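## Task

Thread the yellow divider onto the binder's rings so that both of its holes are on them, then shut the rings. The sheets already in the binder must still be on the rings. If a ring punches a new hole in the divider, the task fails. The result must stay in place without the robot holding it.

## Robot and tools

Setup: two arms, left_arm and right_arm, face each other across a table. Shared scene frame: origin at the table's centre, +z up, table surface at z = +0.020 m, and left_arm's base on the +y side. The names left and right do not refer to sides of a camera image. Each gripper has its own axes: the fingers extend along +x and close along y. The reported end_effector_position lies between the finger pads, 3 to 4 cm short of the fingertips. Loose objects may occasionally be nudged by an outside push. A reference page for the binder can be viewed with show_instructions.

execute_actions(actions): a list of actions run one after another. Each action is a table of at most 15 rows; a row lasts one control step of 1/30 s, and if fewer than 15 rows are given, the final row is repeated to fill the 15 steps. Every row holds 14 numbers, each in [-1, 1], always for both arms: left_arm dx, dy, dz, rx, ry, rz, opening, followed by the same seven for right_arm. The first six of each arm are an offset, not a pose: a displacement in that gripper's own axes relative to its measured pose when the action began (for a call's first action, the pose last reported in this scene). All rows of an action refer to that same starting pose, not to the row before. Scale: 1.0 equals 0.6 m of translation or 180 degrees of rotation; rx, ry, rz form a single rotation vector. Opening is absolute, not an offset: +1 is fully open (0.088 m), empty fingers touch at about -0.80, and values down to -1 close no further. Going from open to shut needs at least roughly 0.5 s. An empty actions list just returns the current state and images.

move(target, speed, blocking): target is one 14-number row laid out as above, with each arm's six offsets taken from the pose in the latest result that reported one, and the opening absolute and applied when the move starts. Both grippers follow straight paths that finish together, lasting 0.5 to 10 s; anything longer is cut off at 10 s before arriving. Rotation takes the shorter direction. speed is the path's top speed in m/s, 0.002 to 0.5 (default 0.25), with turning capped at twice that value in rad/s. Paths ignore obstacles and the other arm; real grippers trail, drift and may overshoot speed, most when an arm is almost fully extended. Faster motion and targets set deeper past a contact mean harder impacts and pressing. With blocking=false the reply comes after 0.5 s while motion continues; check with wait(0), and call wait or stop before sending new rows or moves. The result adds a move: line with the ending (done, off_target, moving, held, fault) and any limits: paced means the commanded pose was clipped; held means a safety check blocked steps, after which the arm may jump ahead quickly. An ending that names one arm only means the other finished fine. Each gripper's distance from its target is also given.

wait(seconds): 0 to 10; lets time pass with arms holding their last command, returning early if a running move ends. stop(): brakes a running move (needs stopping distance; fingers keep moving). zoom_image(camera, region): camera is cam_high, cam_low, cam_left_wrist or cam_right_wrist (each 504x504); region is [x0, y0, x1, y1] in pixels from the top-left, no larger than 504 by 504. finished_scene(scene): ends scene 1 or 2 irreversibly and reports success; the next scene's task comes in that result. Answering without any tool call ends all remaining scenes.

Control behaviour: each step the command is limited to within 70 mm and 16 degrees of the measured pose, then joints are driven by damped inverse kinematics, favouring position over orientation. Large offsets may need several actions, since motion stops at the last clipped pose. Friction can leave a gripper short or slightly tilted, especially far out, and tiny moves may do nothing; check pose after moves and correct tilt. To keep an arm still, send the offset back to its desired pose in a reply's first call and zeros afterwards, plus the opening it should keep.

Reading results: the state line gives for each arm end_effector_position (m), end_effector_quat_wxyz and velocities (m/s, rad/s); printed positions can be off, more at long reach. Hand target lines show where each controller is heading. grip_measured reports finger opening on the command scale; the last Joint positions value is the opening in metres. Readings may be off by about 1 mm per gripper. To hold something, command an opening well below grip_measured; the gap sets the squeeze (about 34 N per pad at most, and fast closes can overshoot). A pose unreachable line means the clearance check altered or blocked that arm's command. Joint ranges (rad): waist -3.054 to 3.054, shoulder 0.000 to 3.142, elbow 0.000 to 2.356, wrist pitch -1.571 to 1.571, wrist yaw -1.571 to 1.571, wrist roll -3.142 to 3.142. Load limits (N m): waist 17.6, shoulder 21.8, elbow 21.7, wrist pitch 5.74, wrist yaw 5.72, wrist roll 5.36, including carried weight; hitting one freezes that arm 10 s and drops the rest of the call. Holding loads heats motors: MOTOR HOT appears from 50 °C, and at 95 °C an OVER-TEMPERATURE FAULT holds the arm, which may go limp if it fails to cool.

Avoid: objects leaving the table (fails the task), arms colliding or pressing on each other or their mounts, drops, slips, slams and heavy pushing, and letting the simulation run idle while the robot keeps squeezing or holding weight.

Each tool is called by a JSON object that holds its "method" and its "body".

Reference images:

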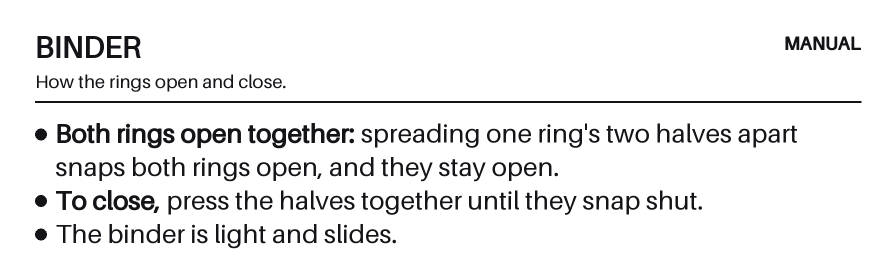

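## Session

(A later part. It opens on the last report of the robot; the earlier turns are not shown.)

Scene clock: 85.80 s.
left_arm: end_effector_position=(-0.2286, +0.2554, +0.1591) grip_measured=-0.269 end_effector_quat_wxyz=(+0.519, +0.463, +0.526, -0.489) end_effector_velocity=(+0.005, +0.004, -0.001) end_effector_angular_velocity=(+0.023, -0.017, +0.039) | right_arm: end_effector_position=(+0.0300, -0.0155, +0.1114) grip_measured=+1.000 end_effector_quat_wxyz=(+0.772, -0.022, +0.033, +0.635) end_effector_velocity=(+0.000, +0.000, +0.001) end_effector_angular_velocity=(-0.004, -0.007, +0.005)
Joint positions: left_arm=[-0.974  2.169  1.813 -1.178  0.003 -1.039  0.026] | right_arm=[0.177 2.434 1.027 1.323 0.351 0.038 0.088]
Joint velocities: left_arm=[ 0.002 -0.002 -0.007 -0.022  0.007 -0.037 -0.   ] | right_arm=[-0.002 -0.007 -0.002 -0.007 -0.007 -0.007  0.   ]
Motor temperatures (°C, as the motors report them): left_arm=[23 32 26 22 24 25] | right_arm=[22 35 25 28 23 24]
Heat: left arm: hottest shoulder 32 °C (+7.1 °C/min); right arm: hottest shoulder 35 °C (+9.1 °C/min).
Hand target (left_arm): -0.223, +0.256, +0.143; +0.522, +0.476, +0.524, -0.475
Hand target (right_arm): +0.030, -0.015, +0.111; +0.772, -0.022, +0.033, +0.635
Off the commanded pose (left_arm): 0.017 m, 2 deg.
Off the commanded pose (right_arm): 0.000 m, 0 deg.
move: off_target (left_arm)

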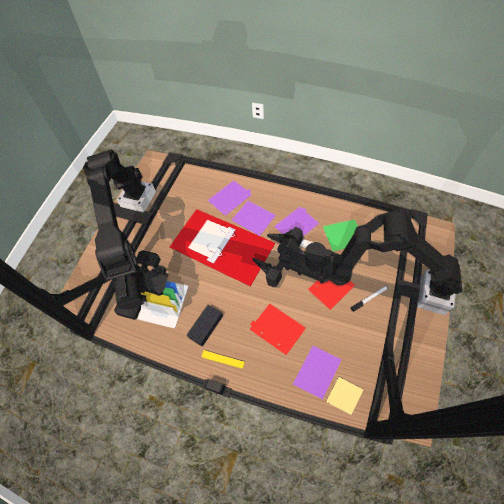

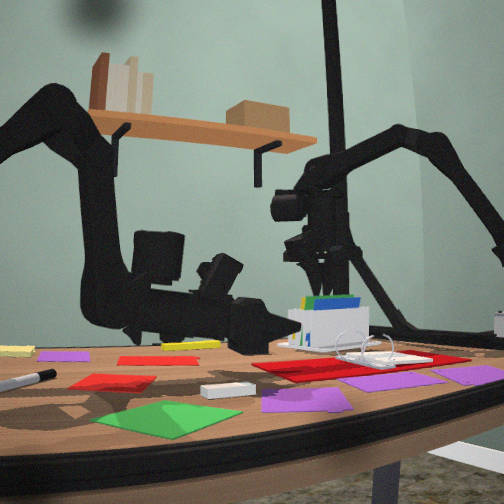

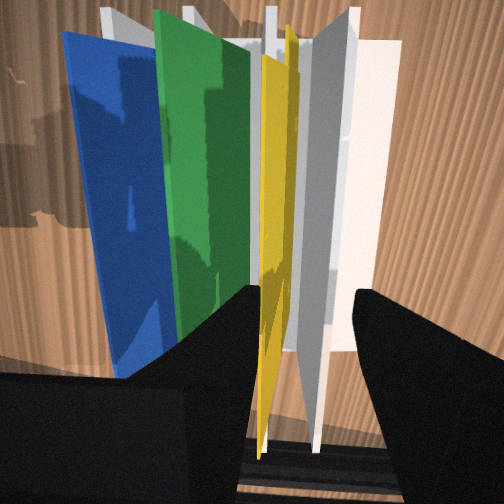

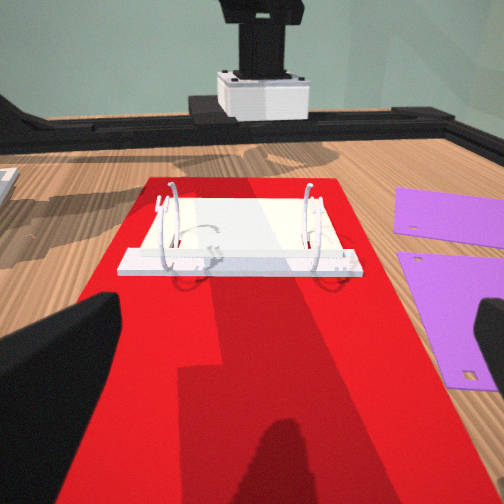

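{"method": "execute_actions", "body": {"actions": [[[-0.003,0,0,0,0.001,0.002,-0.25, 0,0,0,0,0,0,1],[-0.006,0,0,0,0.002,0.004,-0.25, 0,0,0,0,0,0,1],[-0.009,0.001,0,0,0.003,0.006,-0.25, 0,0,0,0,0,0,1],[-0.012,0.003,0,0,0.004,0.008,-0.25, 0,0,0,0,0,0,1],[-0.014,0.005,0,0,0.005,0.010,-0.25, 0,0,0,0,0,0,1],[-0.014,0.007,0,0,0.0055,0.011,-0.25, 0,0,0,0,0,0,1],[-0.014,0.009,0,0,0.0055,0.011,-0.25, 0,0,0,0,0,0,1],[-0.014,0.011,0,0,0.0055,0.011,-0.25, 0,0,0,0,0,0,1],[-0.014,0.013,0,0,0.0055,0.011,-0.25, 0,0,0,0,0,0,1],[-0.014,0.015,0,0,0.0055,0.011,-0.25, 0,0,0,0,0,0,1]]]}}

Scene clock: 87.37 s.
left_arm: end_effector_position=(-0.2220, +0.2564, +0.1687) grip_measured=-0.250 end_effector_quat_wxyz=(+0.521, +0.474, +0.524, -0.479) end_effector_velocity=(+0.003, -0.000, +0.000) end_effector_angular_velocity=(+0.022, +0.007, +0.019) | right_arm: end_effector_position=(+0.0300, -0.0155, +0.1114) grip_measured=+1.000 end_effector_quat_wxyz=(+0.772, -0.022, +0.033, +0.635) end_effector_velocity=(+0.003, -0.000, -0.001) end_effector_angular_velocity=(-0.012, -0.022, +0.002)
Joint positions: left_arm=[-0.967  2.168  1.851 -1.247  0.003 -1.033  0.027] | right_arm=[0.177 2.434 1.027 1.323 0.351 0.038 0.088]
Joint velocities: left_arm=[ 0.012 -0.002 -0.002 -0.007  0.022 -0.007  0.   ] | right_arm=[-0.007 -0.002 -0.002 -0.007 -0.007 -0.022  0.   ]
Motor temperatures (°C, as the motors report them): left_arm=[23 32 26 22 24 25] | right_arm=[22 35 25 28 23 24]
Heat: left arm: hottest shoulder 32 °C (+7.0 °C/min); right arm: hottest shoulder 35 °C (+8.0 °C/min).
Hand target (left_arm): -0.219, +0.256, +0.167; +0.522, +0.477, +0.523, -0.476
Hand target (right_arm): +0.030, -0.015, +0.111; +0.772, -0.022, +0.033, +0.635
Off the commanded pose (left_arm): 0.003 m, 0 deg.
Off the commanded pose (right_arm): 0.000 m, 0 deg.

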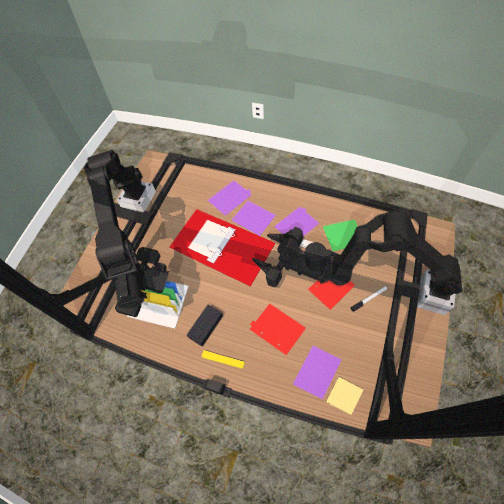

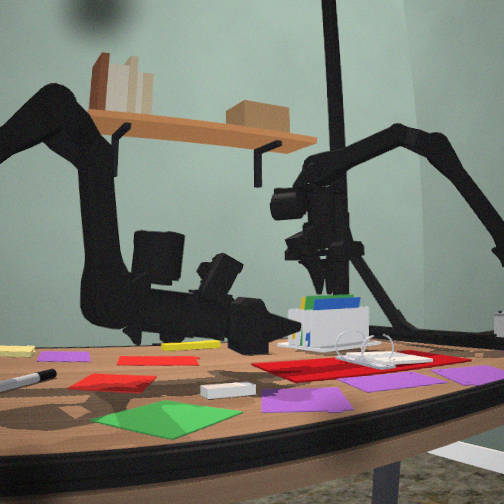

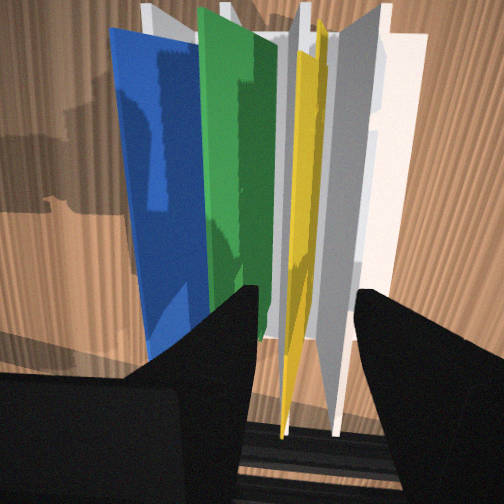

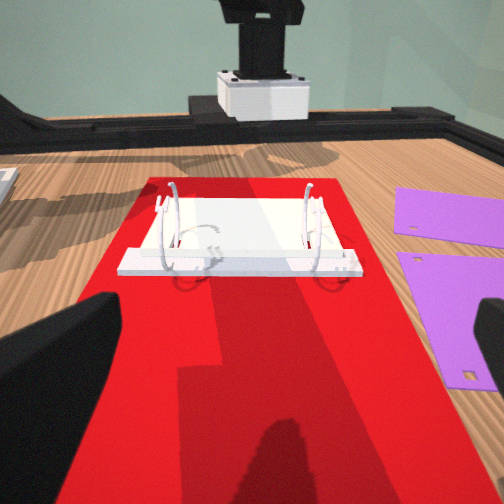

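{"method": "execute_actions", "body": {"actions": [[[0.004,0,0,0,0,0.002,-0.27, 0,0,0,0,0,0,1],[0.009,0,0,0,0,0.002,-0.27, 0,0,0,0,0,0,1],[0.014,0,0,0,0,0.002,-0.27, 0,0,0,0,0,0,1],[0.019,0,0,0,0,0.002,-0.27, 0,0,0,0,0,0,1],[0.024,0,0,0,0,0.002,-0.27, 0,0,0,0,0,0,1],[0.029,0,0,0,0,0.002,-0.27, 0,0,0,0,0,0,1],[0.034,0,0,0,0,0.002,-0.27, 0,0,0,0,0,0,1],[0.039,0,0,0,0,0.002,-0.27, 0,0,0,0,0,0,1],[0.043,0,0,0,0,0.002,-0.27, 0,0,0,0,0,0,1],[0.047,0,0,0,0,0.002,-0.27, 0,0,0,0,0,0,1],[0.050,0,0,0,0,0.002,-0.27, 0,0,0,0,0,0,1]]]}}

Scene clock: 88.57 s.
left_arm: end_effector_position=(-0.2244, +0.2547, +0.1495) grip_measured=-0.270 end_effector_quat_wxyz=(+0.520, +0.467, +0.525, -0.485) end_effector_velocity=(-0.004, -0.003, -0.012) end_effector_angular_velocity=(-0.019, +0.014, +0.005) | right_arm: end_effector_position=(+0.0300, -0.0155, +0.1114) grip_measured=+1.000 end_effector_quat_wxyz=(+0.772, -0.022, +0.033, +0.635) end_effector_velocity=(+0.003, -0.000, -0.004) end_effector_angular_velocity=(-0.020, +0.004, -0.001)
Joint positions: left_arm=[-0.967  2.171  1.78  -1.152  0.003 -1.032  0.026] | right_arm=[0.177 2.434 1.027 1.323 0.351 0.038 0.088]
Joint velocities: left_arm=[-0.002  0.007 -0.037  0.066 -0.007 -0.007 -0.   ] | right_arm=[-0.007 -0.002 -0.002 -0.022 -0.007  0.007  0.   ]
Motor temperatures (°C, as the motors report them): left_arm=[23 32 26 22 24 25] | right_arm=[22 35 25 29 23 24]
Heat: left arm: hottest shoulder 32 °C (+7.0 °C/min); right arm: hottest shoulder 35 °C (+8.0 °C/min).
Hand target (left_arm): -0.222, +0.257, +0.139; +0.523, +0.476, +0.523, -0.477
Hand target (right_arm): +0.030, -0.015, +0.111; +0.772, -0.022, +0.033, +0.635
Off the commanded pose (left_arm): 0.011 m, 1 deg.
Off the commanded pose (right_arm): 0.000 m, 0 deg.

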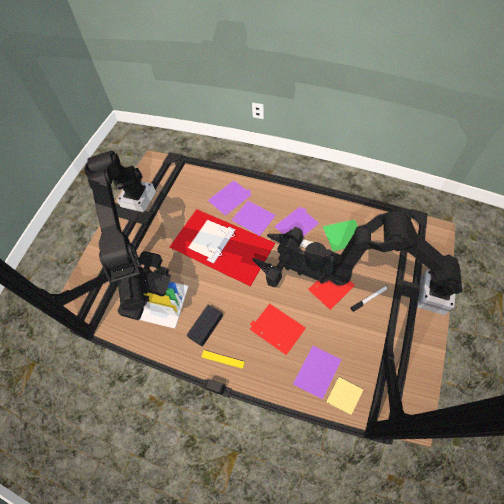

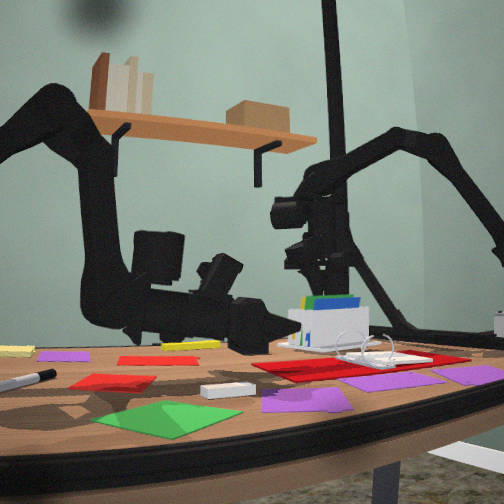

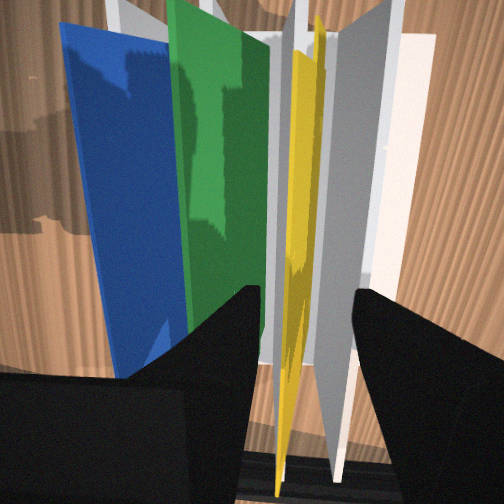

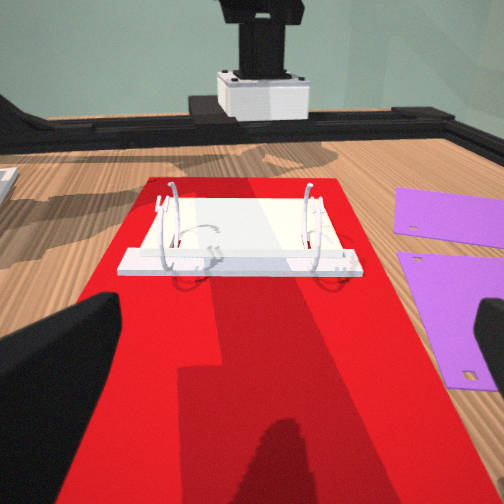

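{"method": "execute_actions", "body": {"actions": [[[0.017,0.002,-0.002,0,0.0038,0.0075,-0.27, 0,0,0,0,0,0,1],[0.018,0.002,-0.002,0,0.0038,0.0075,-0.27, 0,0,0,0,0,0,1],[0.0195,0.002,-0.002,0,0.0038,0.0075,-0.27, 0,0,0,0,0,0,1],[0.021,0.002,-0.002,0,0.0038,0.0075,-0.27, 0,0,0,0,0,0,1],[0.0225,0.002,-0.002,0,0.0038,0.0075,-0.27, 0,0,0,0,0,0,1],[0.024,0.002,-0.002,0,0.0038,0.0075,-0.27, 0,0,0,0,0,0,1]]]}}

Scene clock: 89.80 s.
left_arm: end_effector_position=(-0.2260, +0.2535, +0.1458) grip_measured=-0.270 end_effector_quat_wxyz=(+0.519, +0.466, +0.526, -0.486) end_effector_velocity=(+0.002, +0.004, -0.002) end_effector_angular_velocity=(+0.016, -0.009, +0.005) | right_arm: end_effector_position=(+0.0300, -0.0155, +0.1114) grip_measured=+1.000 end_effector_quat_wxyz=(+0.772, -0.022, +0.033, +0.635) end_effector_velocity=(+0.001, -0.002, -0.005) end_effector_angular_velocity=(-0.018, -0.009, +0.005)
Joint positions: left_arm=[-0.967  2.18   1.778 -1.14   0.003 -1.032  0.026] | right_arm=[0.177 2.434 1.027 1.323 0.351 0.038 0.088]
Joint velocities: left_arm=[-0.002 -0.002 -0.012 -0.007  0.007 -0.007 -0.   ] | right_arm=[-0.002  0.002 -0.007 -0.007 -0.007 -0.007  0.   ]
Motor temperatures (°C, as the motors report them): left_arm=[23 32 26 22 24 25] | right_arm=[22 35 25 29 23 24]
Heat: left arm: hottest shoulder 32 °C (+7.1 °C/min); right arm: hottest shoulder 35 °C (+8.1 °C/min).
Hand target (left_arm): -0.224, +0.256, +0.135; +0.522, +0.476, +0.523, -0.477
Hand target (right_arm): +0.030, -0.015, +0.111; +0.772, -0.022, +0.033, +0.635
Off the commanded pose (left_arm): 0.011 m, 2 deg.
Off the commanded pose (right_arm): 0.000 m, 0 deg.

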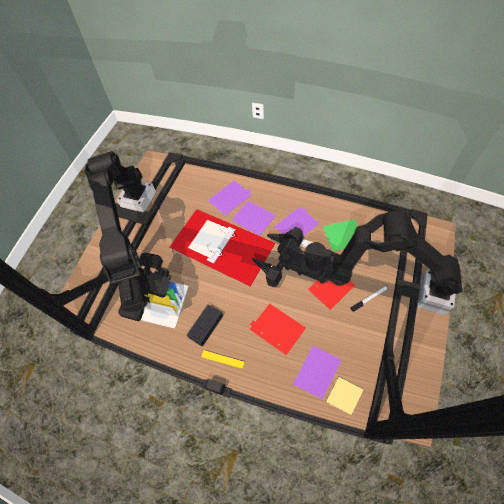

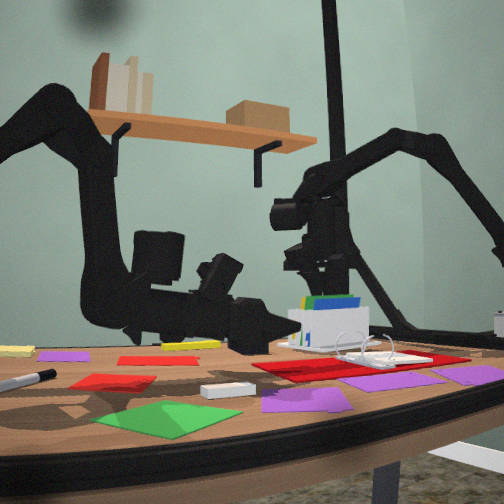

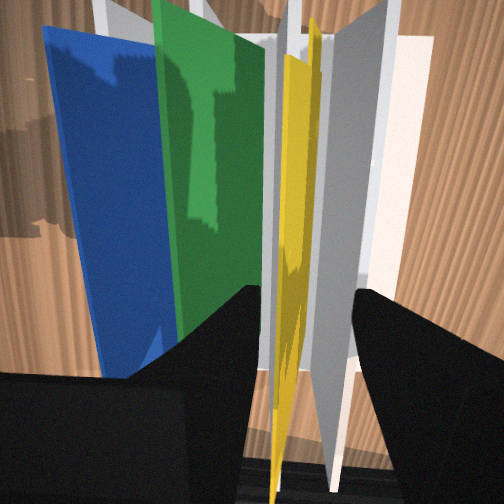

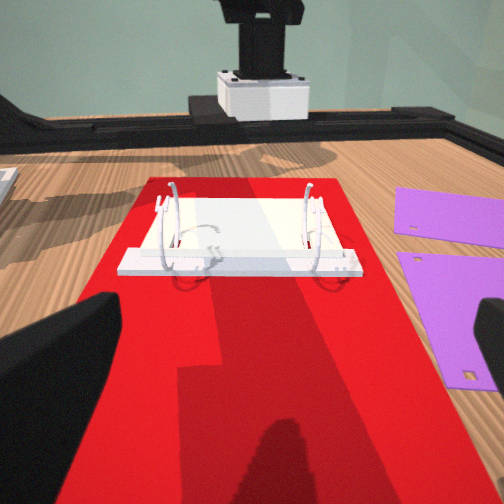

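{"method": "execute_actions", "body": {"actions": [[[0.019,0.004,-0.004,0,0.005,0.010,-0.27, 0,0,0,0,0,0,1],[0.020,0.004,-0.004,0,0.006,0.012,-0.27, 0,0,0,0,0,0,1],[0.0215,0.004,-0.004,0,0.007,0.014,-0.27, 0,0,0,0,0,0,1],[0.023,0.004,-0.004,0,0.008,0.016,-0.27, 0,0,0,0,0,0,1],[0.024,0.004,-0.004,0,0.008,0.016,-0.27, 0,0,0,0,0,0,1]]]}}

Scene clock: 90.93 s.
left_arm: end_effector_position=(-0.2229, +0.2560, +0.1364) grip_measured=-0.270 end_effector_quat_wxyz=(+0.523, +0.482, +0.522, -0.471) end_effector_velocity=(-0.000, -0.000, +0.003) end_effector_angular_velocity=(-0.007, -0.002, +0.005) | right_arm: end_effector_position=(+0.0300, -0.0155, +0.1114) grip_measured=+1.000 end_effector_quat_wxyz=(+0.772, -0.022, +0.033, +0.635) end_effector_velocity=(+0.001, +0.000, -0.001) end_effector_angular_velocity=(+0.004, +0.009, +0.014)
Joint positions: left_arm=[-0.967  2.21   1.791 -1.166  0.003 -1.033  0.026] | right_arm=[0.177 2.434 1.027 1.323 0.351 0.038 0.088]
Joint velocities: left_arm=[-0.002 -0.002  0.007 -0.007 -0.007 -0.007  0.   ] | right_arm=[-0.007  0.002 -0.002  0.007 -0.022  0.007  0.   ]
Motor temperatures (°C, as the motors report them): left_arm=[23 32 26 22 24 25] | right_arm=[22 35 25 29 23 24]
Heat: left arm: hottest shoulder 32 °C (+7.1 °C/min); right arm: hottest shoulder 35 °C (+7.1 °C/min).
Hand target (left_arm): -0.224, +0.256, +0.131; +0.525, +0.485, +0.520, -0.467
Hand target (right_arm): +0.030, -0.015, +0.111; +0.772, -0.022, +0.033, +0.635
Off the commanded pose (left_arm): 0.005 m, 1 deg.
Off the commanded pose (right_arm): 0.000 m, 0 deg.

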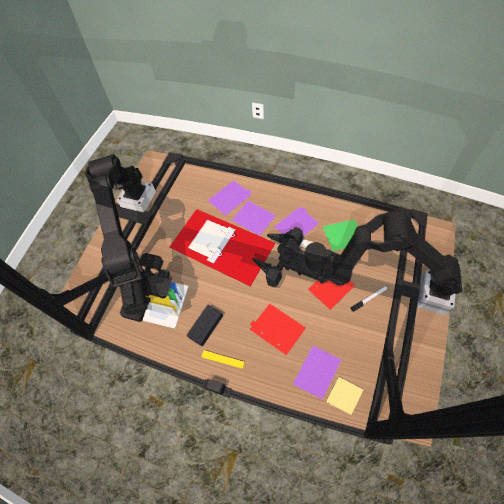

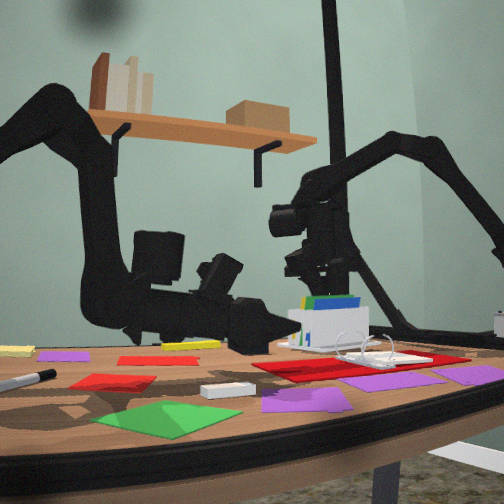

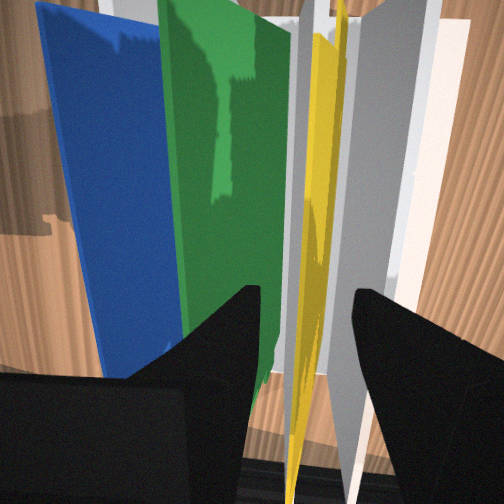

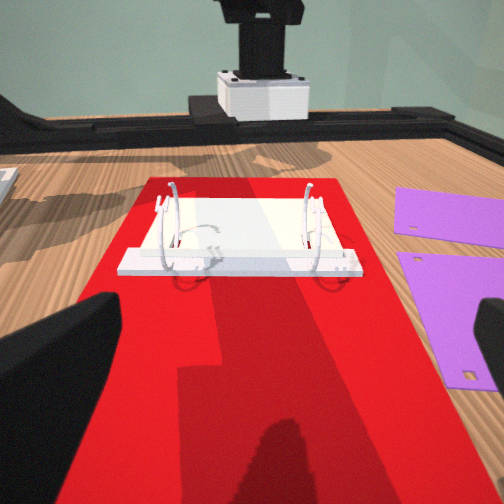

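{"method": "execute_actions", "body": {"actions": [[[-0.002,-0.001,0,0,0,-0.001,-0.27, 0,0,0,0,0,0,1],[-0.004,-0.002,0.001,0,-0.001,-0.002,-0.27, 0,0,0,0,0,0,1],[-0.006,-0.004,0.002,0,-0.001,-0.003,-0.27, 0,0,0,0,0,0,1],[-0.008,-0.005,0.003,0,-0.002,-0.004,-0.27, 0,0,0,0,0,0,1],[-0.009,-0.0065,0.003,0,-0.002,-0.004,-0.27, 0,0,0,0,0,0,1]]]}}

Scene clock: 92.10 s.
left_arm: end_effector_position=(-0.2245, +0.2548, +0.1398) grip_measured=-0.270 end_effector_quat_wxyz=(+0.522, +0.480, +0.523, -0.473) end_effector_velocity=(+0.003, +0.005, +0.000) end_effector_angular_velocity=(+0.019, -0.013, +0.005) | right_arm: end_effector_position=(+0.0300, -0.0155, +0.1114) grip_measured=+1.000 end_effector_quat_wxyz=(+0.772, -0.022, +0.033, +0.635) end_effector_velocity=(+0.001, +0.000, -0.001) end_effector_angular_velocity=(-0.006, +0.008, +0.014)
Joint positions: left_arm=[-0.967  2.21   1.804 -1.174  0.003 -1.033  0.026] | right_arm=[0.177 2.434 1.027 1.323 0.351 0.038 0.088]
Joint velocities: left_arm=[-0.002 -0.002 -0.002 -0.022  0.007 -0.007  0.   ] | right_arm=[-0.007 -0.002 -0.002 -0.007 -0.022  0.007  0.   ]
Motor temperatures (°C, as the motors report them): left_arm=[23 33 26 22 24 25] | right_arm=[22 35 25 29 23 24]
Heat: left arm: hottest shoulder 33 °C (+7.2 °C/min); right arm: hottest shoulder 35 °C (+7.2 °C/min).
Hand target (left_arm): -0.227, +0.254, +0.142; +0.521, +0.477, +0.524, -0.475
Hand target (right_arm): +0.030, -0.015, +0.111; +0.772, -0.022, +0.033, +0.635
Off the commanded pose (left_arm): 0.003 m, 0 deg.
Off the commanded pose (right_arm): 0.000 m, 0 deg.

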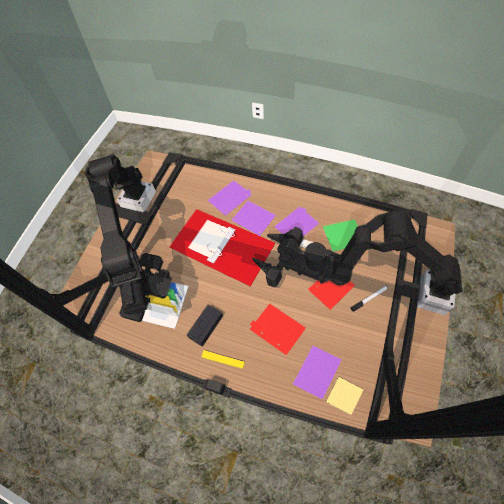

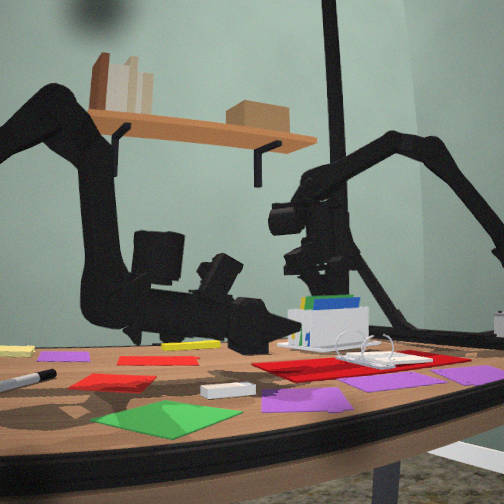

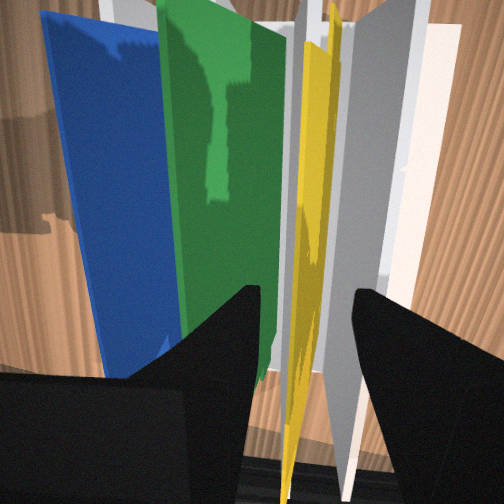

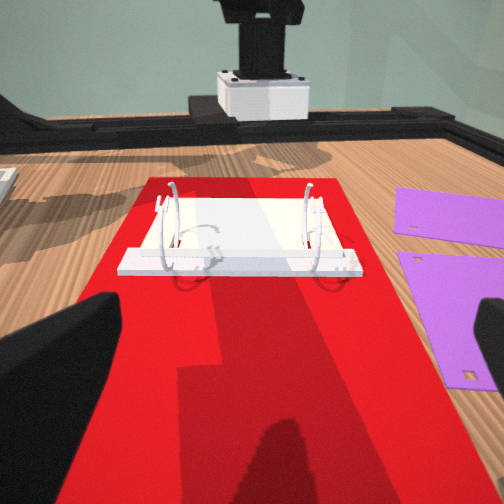

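{"method": "execute_actions", "body": {"actions": [[[-0.005,-0.005,0.002,0,-0.001,-0.003,-0.30, 0,0,0,0,0,0,1],[-0.006,-0.006,0.002,0,-0.001,-0.003,-0.34, 0,0,0,0,0,0,1],[-0.007,-0.006,0.002,0,-0.001,-0.003,-0.39, 0,0,0,0,0,0,1],[-0.007,-0.006,0.002,0,-0.001,-0.003,-0.44, 0,0,0,0,0,0,1],[-0.007,-0.006,0.002,0,-0.001,-0.003,-0.49, 0,0,0,0,0,0,1],[-0.007,-0.006,0.002,0,-0.001,-0.003,-0.54, 0,0,0,0,0,0,1],[-0.007,-0.006,0.002,0,-0.001,-0.003,-0.59, 0,0,0,0,0,0,1],[-0.007,-0.006,0.002,0,-0.001,-0.003,-0.64, 0,0,0,0,0,0,1],[-0.007,-0.006,0.002,0,-0.001,-0.003,-0.68, 0,0,0,0,0,0,1],[-0.007,-0.006,0.002,0,-0.001,-0.003,-0.72, 0,0,0,0,0,0,1],[-0.007,-0.006,0.002,0,-0.001,-0.003,-0.75, 0,0,0,0,0,0,1],[-0.007,-0.006,0.002,0,-0.001,-0.003,-0.78, 0,0,0,0,0,0,1],[-0.007,-0.006,0.002,0,-0.001,-0.003,-0.81, 0,0,0,0,0,0,1],[-0.007,-0.006,0.002,0,-0.001,-0.003,-0.84, 0,0,0,0,0,0,1],[-0.007,-0.006,0.002,0,-0.001,-0.003,-0.88, 0,0,0,0,0,0,1]]]}}

{"method": "wait", "body": {"seconds": 0.2}}

Scene clock: 93.60 s.
left_arm: end_effector_position=(-0.2265, +0.2536, +0.1438) grip_measured=-0.789 end_effector_quat_wxyz=(+0.521, +0.477, +0.524, -0.476) end_effector_velocity=(-0.002, -0.004, +0.002) end_effector_angular_velocity=(-0.016, +0.009, +0.010) | right_arm: end_effector_position=(+0.0300, -0.0155, +0.1114) grip_measured=+1.000 end_effector_quat_wxyz=(+0.772, -0.022, +0.033, +0.635) end_effector_velocity=(+0.003, -0.000, -0.001) end_effector_angular_velocity=(-0.006, +0.007, -0.001)
Joint positions: left_arm=[-0.967  2.21   1.82  -1.182  0.004 -1.033  0.   ] | right_arm=[0.177 2.434 1.027 1.323 0.351 0.038 0.088]
Joint velocities: left_arm=[ 0.002  0.002  0.012  0.007 -0.007 -0.007 -0.026] | right_arm=[-0.007 -0.002 -0.002 -0.007 -0.007  0.007  0.   ]
Motor temperatures (°C, as the motors report them): left_arm=[23 33 26 22 24 25] | right_arm=[22 35 25 29 23 24]
Heat: left arm: hottest shoulder 33 °C (+7.0 °C/min); right arm: hottest shoulder 35 °C (+7.0 °C/min).
Hand target (left_arm): -0.228, +0.253, +0.144; +0.521, +0.476, +0.524, -0.476
Hand target (right_arm): +0.030, -0.015, +0.111; +0.772, -0.022, +0.033, +0.635
Off the commanded pose (left_arm): 0.002 m, 0 deg.
Off the commanded pose (right_arm): 0.000 m, 0 deg.

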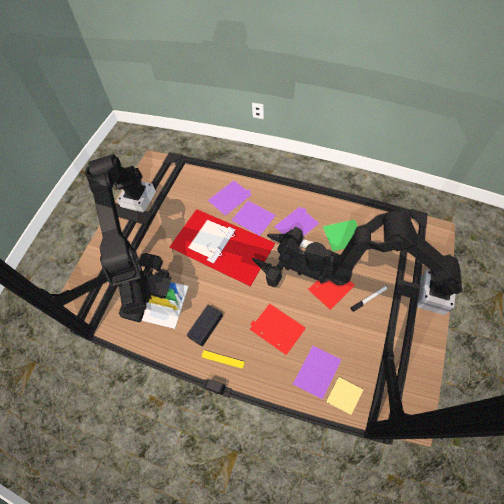

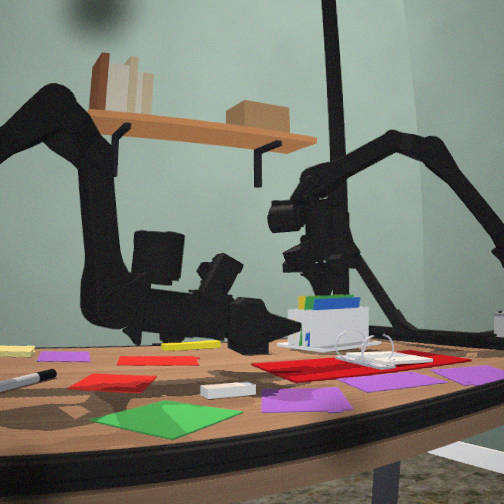

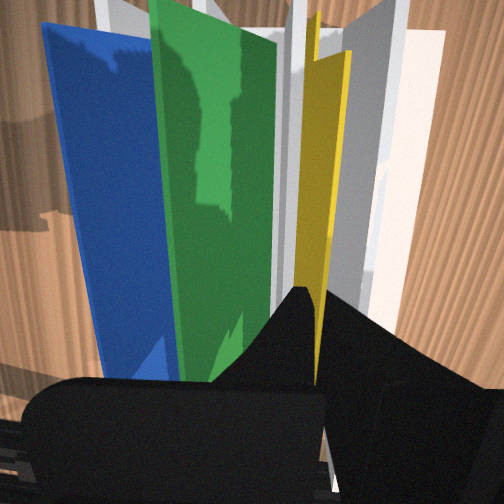

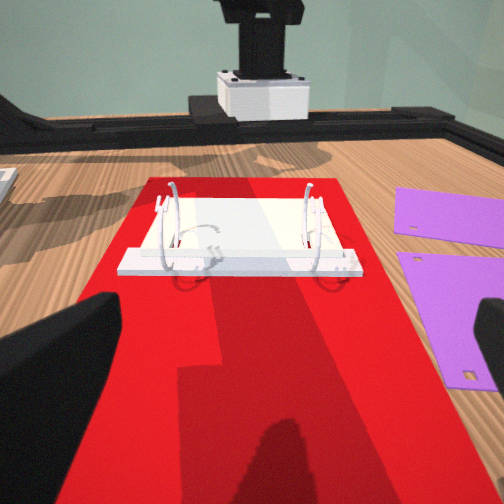

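Scene clock: 93.80 s.
left_arm: end_effector_position=(-0.2265, +0.2536, +0.1439) grip_measured=-0.792 end_effector_quat_wxyz=(+0.521, +0.477, +0.524, -0.476) end_effector_velocity=(+0.006, +0.001, +0.000) end_effector_angular_velocity=(-0.005, -0.031, +0.005) | right_arm: end_effector_position=(+0.0300, -0.0155, +0.1114) grip_measured=+1.000 end_effector_quat_wxyz=(+0.772, -0.022, +0.033, +0.635) end_effector_velocity=(+0.000, -0.000, -0.001) end_effector_angular_velocity=(-0.009, -0.008, +0.005)
Joint positions: left_arm=[-0.967  2.21   1.821 -1.182  0.004 -1.033  0.   ] | right_arm=[0.177 2.434 1.027 1.323 0.351 0.038 0.088]
Joint velocities: left_arm=[-0.002 -0.002 -0.002 -0.022 -0.022 -0.007 -0.001] | right_arm=[-0.002 -0.002 -0.002 -0.007 -0.007 -0.007  0.   ]
Motor temperatures (°C, as the motors report them): left_arm=[23 33 26 22 24 25] | right_arm=[22 35 25 29 23 24]
Heat: left arm: hottest shoulder 33 °C (+7.0 °C/min); right arm: hottest shoulder 35 °C (+7.0 °C/min).
Hand target (left_arm): -0.228, +0.253, +0.144; +0.521, +0.476, +0.524, -0.476
Hand target (right_arm): +0.030, -0.015, +0.111; +0.772, -0.022, +0.033, +0.635
Off the commanded pose (left_arm): 0.001 m, 0 deg.
Off the commanded pose (right_arm): 0.000 m, 0 deg.
wait: 0.20 s; at rest by 0.17 s

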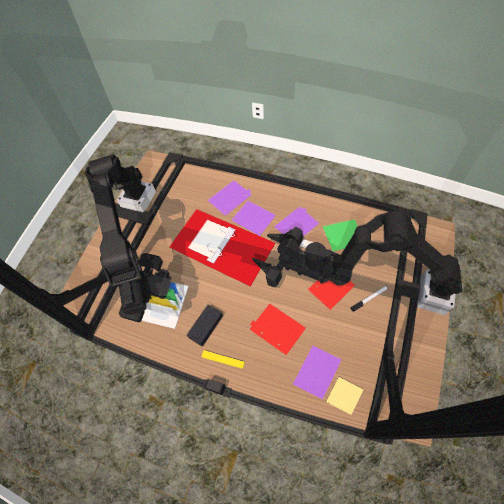

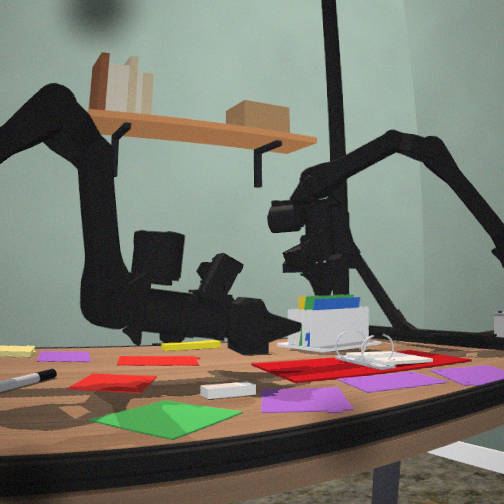

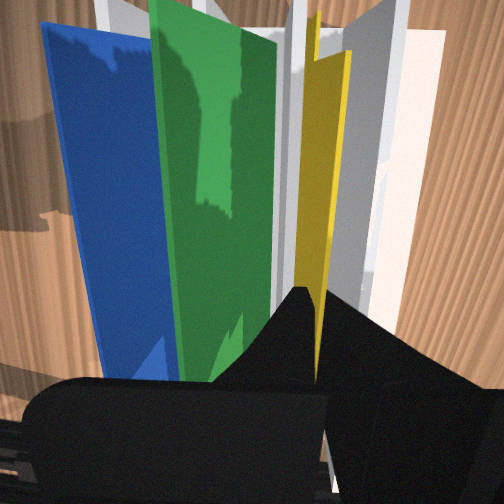

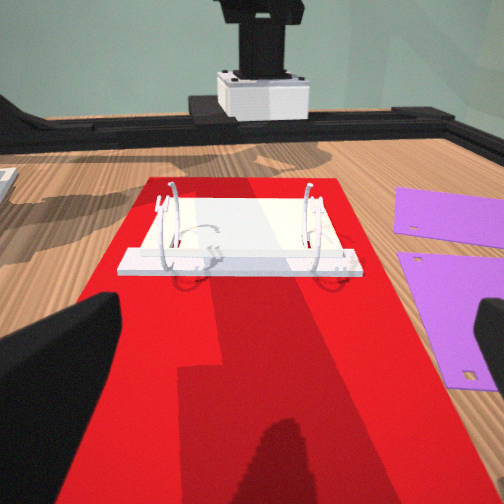

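{"method": "move", "body": {"target": [-0.175,0.0,0.0,0,0,0,-0.9, 0,0,0,0,0,0,1.0], "speed": 0.12}}

{"method": "zoom_image", "body": {"camera": "cam_low", "region": [250, 200, 410, 360]}}

Scene clock: 95.83 s.
left_arm: end_effector_position=(-0.2253, +0.2544, +0.2463) grip_measured=-0.792 end_effector_quat_wxyz=(+0.520, +0.470, +0.525, -0.483) end_effector_velocity=(+0.003, -0.001, +0.006) end_effector_angular_velocity=(-0.007, -0.002, -0.005) | right_arm: end_effector_position=(+0.0300, -0.0155, +0.1114) grip_measured=+1.000 end_effector_quat_wxyz=(+0.772, -0.022, +0.033, +0.635) end_effector_velocity=(-0.002, +0.000, +0.002) end_effector_angular_velocity=(+0.006, -0.004, +0.020)
Joint positions: left_arm=[-0.967  2.209  2.227 -1.57   0.004 -1.033  0.   ] | right_arm=[0.177 2.434 1.027 1.323 0.351 0.038 0.088]
Joint velocities: left_arm=[ 0.002 -0.002  0.022 -0.022 -0.007  0.007 -0.   ] | right_arm=[-0.002 -0.002 -0.002  0.007 -0.022 -0.007  0.   ]
Motor temperatures (°C, as the motors report them): left_arm=[23 33 26 22 24 25] | right_arm=[22 36 25 29 23 24]
Heat: left arm: hottest shoulder 33 °C (+7.1 °C/min); right arm: hottest shoulder 36 °C (+7.1 °C/min).
Hand target (left_arm): -0.226, +0.253, +0.249; +0.519, +0.467, +0.526, -0.485
Hand target (right_arm): +0.030, -0.015, +0.111; +0.772, -0.022, +0.033, +0.635
Off the commanded pose (left_arm): 0.003 m, 1 deg.
Off the commanded pose (right_arm): 0.000 m, 0 deg.
joint sent to its limit (left arm) — the command would take joint 4 (wrist pitch) past its lower limit, so that joint was sent only as far as its limit.
move: done

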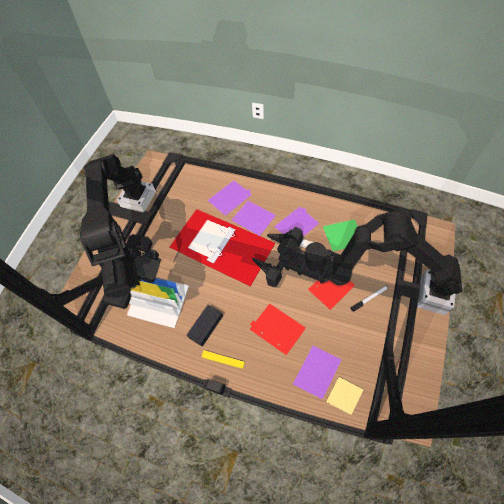

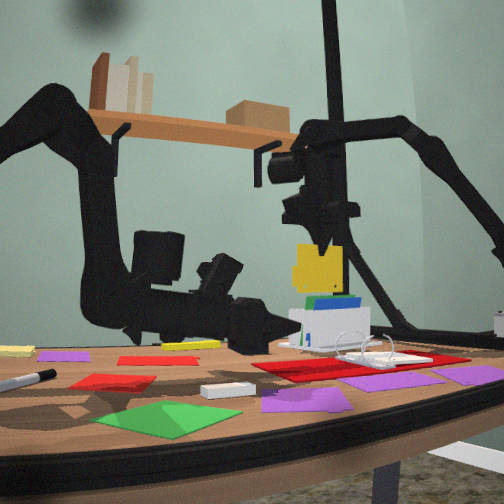

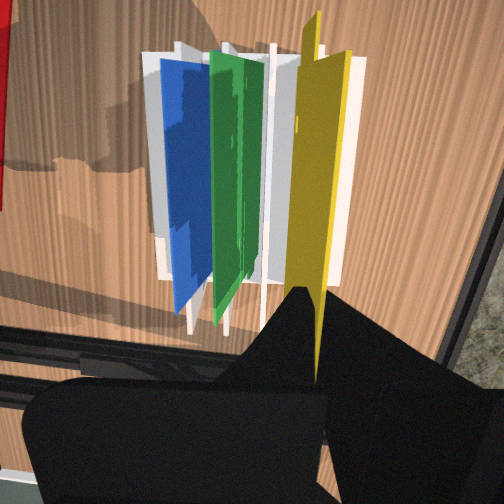

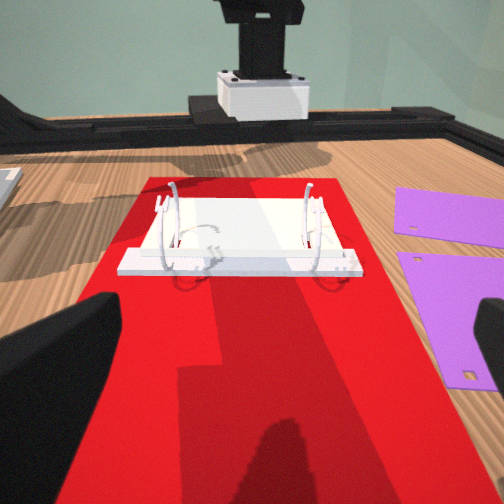

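Region (250, 200, 410, 360) of cam_low's 504x504 image, scaled by 3.150, with more detail than that image has.

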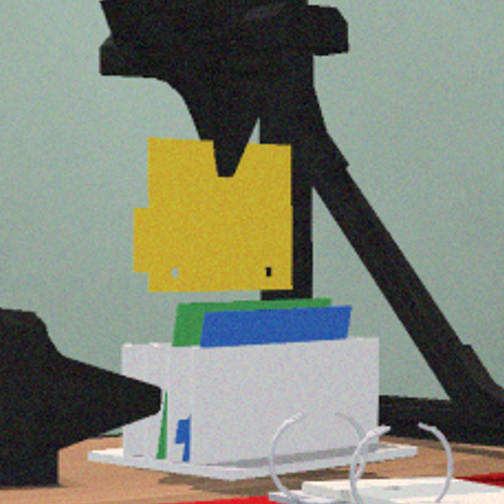

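{"method": "move", "body": {"target": [-0.0135,0.2045,0.052,-0.15,0,0,-0.9, 0,0,0,0,0,0,1.0], "speed": 0.2}}

Scene clock: 101.23 s.
left_arm: end_effector_position=(-0.1017, +0.2325, +0.2517) grip_measured=-0.792 end_effector_quat_wxyz=(+0.616, +0.338, +0.621, -0.348) end_effector_velocity=(+0.005, +0.002, -0.004) end_effector_angular_velocity=(+0.004, -0.031, +0.020) | right_arm: end_effector_position=(+0.0300, -0.0155, +0.1114) grip_measured=+1.000 end_effector_quat_wxyz=(+0.772, -0.022, +0.033, +0.635) end_effector_velocity=(-0.002, +0.002, +0.003) end_effector_angular_velocity=(+0.001, -0.005, +0.020)
Joint positions: left_arm=[-0.705  1.863  1.739 -1.431  0.004 -1.237  0.   ] | right_arm=[0.177 2.434 1.027 1.323 0.351 0.038 0.088]
Joint velocities: left_arm=[-0.002 -0.002 -0.017 -0.007 -0.022 -0.022 -0.   ] | right_arm=[-0.002 -0.007  0.002 -0.007 -0.022 -0.007  0.   ]
Motor temperatures (°C, as the motors report them): left_arm=[23 34 26 22 24 25] | right_arm=[22 36 25 29 23 24]
Heat: left arm: hottest shoulder 34 °C (+7.1 °C/min); right arm: hottest shoulder 36 °C (+6.1 °C/min).
Hand target (left_arm): -0.100, +0.235, +0.253; +0.615, +0.336, +0.624, -0.346
Hand target (right_arm): +0.030, -0.015, +0.111; +0.772, -0.022, +0.033, +0.635
Off the commanded pose (left_arm): 0.003 m, 0 deg.
Off the commanded pose (right_arm): 0.000 m, 0 deg.
move: done

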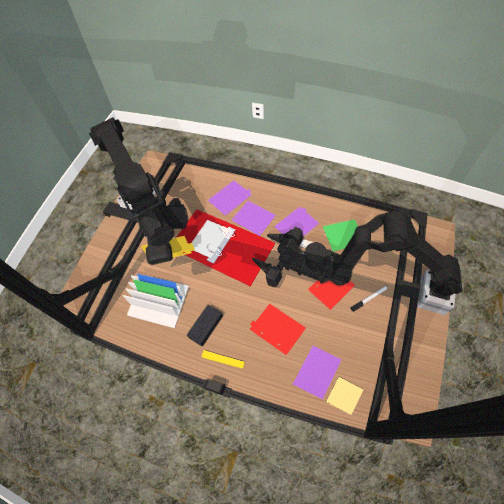

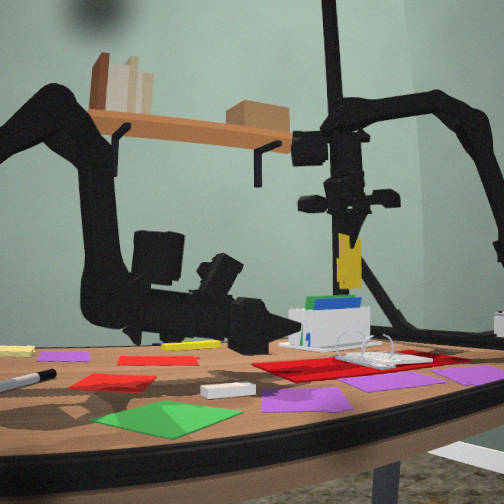

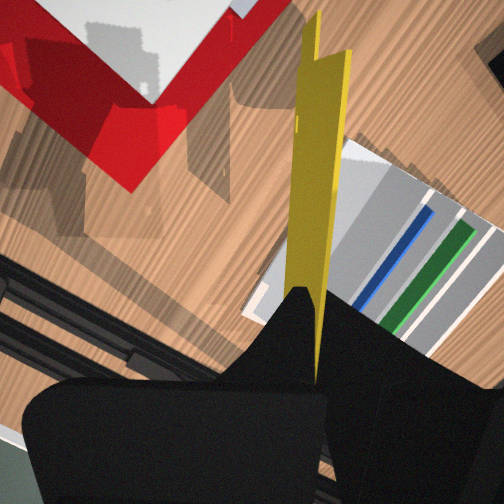

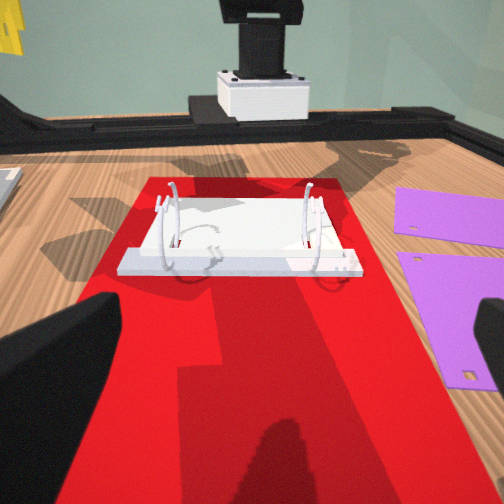

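{"method": "move", "body": {"target": [0.086,0.176,0.194,-0.2596,-0.0477,-0.0999,-0.9, 0,0,0,0,0,0,1.0], "speed": 0.25}}

{"method": "zoom_image", "body": {"camera": "cam_right_wrist", "region": [110, 60, 380, 290]}}

{"method": "zoom_image", "body": {"camera": "cam_low", "region": [300, 230, 460, 390]}}

Scene clock: 104.43 s.
left_arm: end_effector_position=(+0.0471, +0.1872, +0.1996) grip_measured=-0.792 end_effector_quat_wxyz=(+0.680, -0.055, +0.706, -0.189) end_effector_velocity=(-0.000, -0.003, +0.003) end_effector_angular_velocity=(-0.026, +0.007, +0.021) | right_arm: end_effector_position=(+0.0300, -0.0155, +0.1112) grip_measured=+1.000 end_effector_quat_wxyz=(+0.772, -0.022, +0.034, +0.635) end_effector_velocity=(-0.002, +0.001, +0.001) end_effector_angular_velocity=(-0.004, -0.006, +0.020)
Joint positions: left_arm=[-0.252  1.506  1.08  -0.796 -0.009 -1.601  0.   ] | right_arm=[0.177 2.435 1.027 1.323 0.351 0.038 0.088]
Joint velocities: left_arm=[-0.002 -0.012 -0.007  0.022 -0.007 -0.022 -0.   ] | right_arm=[-0.002 -0.007 -0.002 -0.007 -0.022 -0.007  0.   ]
Motor temperatures (°C, as the motors report them): left_arm=[23 34 26 22 24 25] | right_arm=[22 36 25 30 23 24]
Heat: left arm: hottest shoulder 34 °C (+7.0 °C/min); right arm: hottest shoulder 36 °C (+6.0 °C/min).
Hand target (left_arm): +0.050, +0.190, +0.199; +0.682, -0.058, +0.704, -0.187
Hand target (right_arm): +0.030, -0.016, +0.111; +0.772, -0.022, +0.034, +0.635
Off the commanded pose (left_arm): 0.003 m, 0 deg.
Off the commanded pose (right_arm): 0.000 m, 0 deg.
move: done

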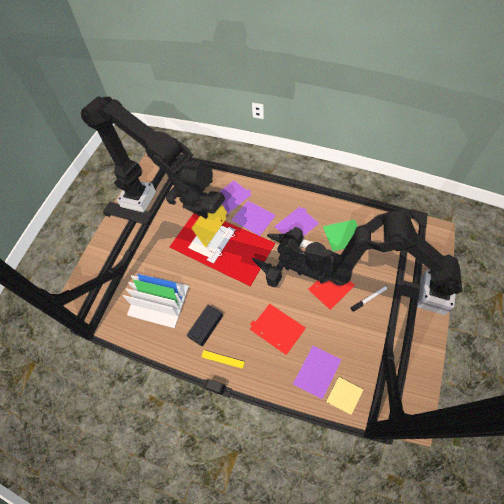

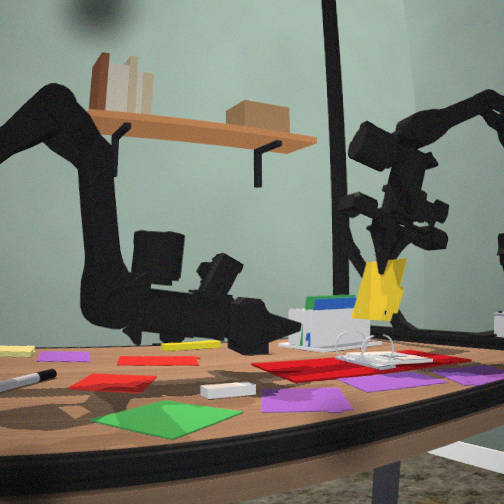

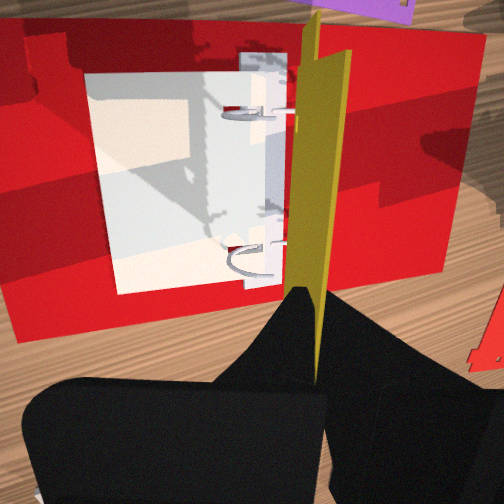

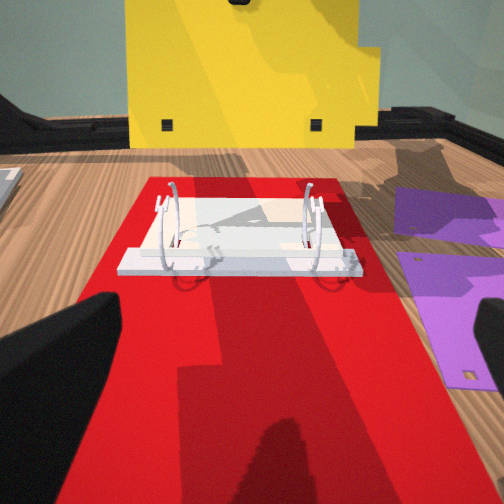

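Region (110, 60, 380, 290) of cam_right_wrist's 504x504 image, scaled by 1.867, with more detail than that image has; it fills the top 429 rows of this view, and the rest is white.

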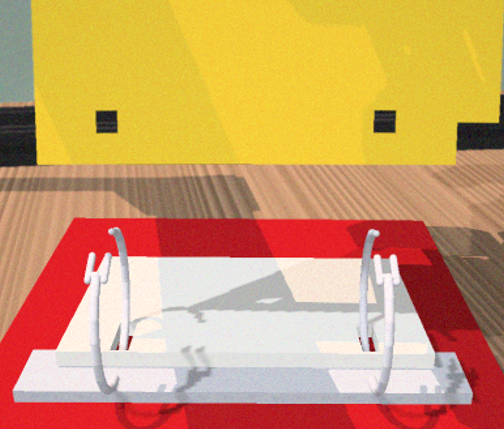

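Region (300, 230, 460, 390) of cam_low's 504x504 image, scaled by 3.150, with more detail than that image has.

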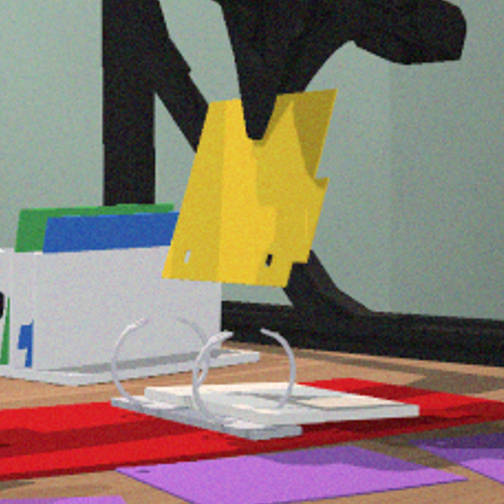

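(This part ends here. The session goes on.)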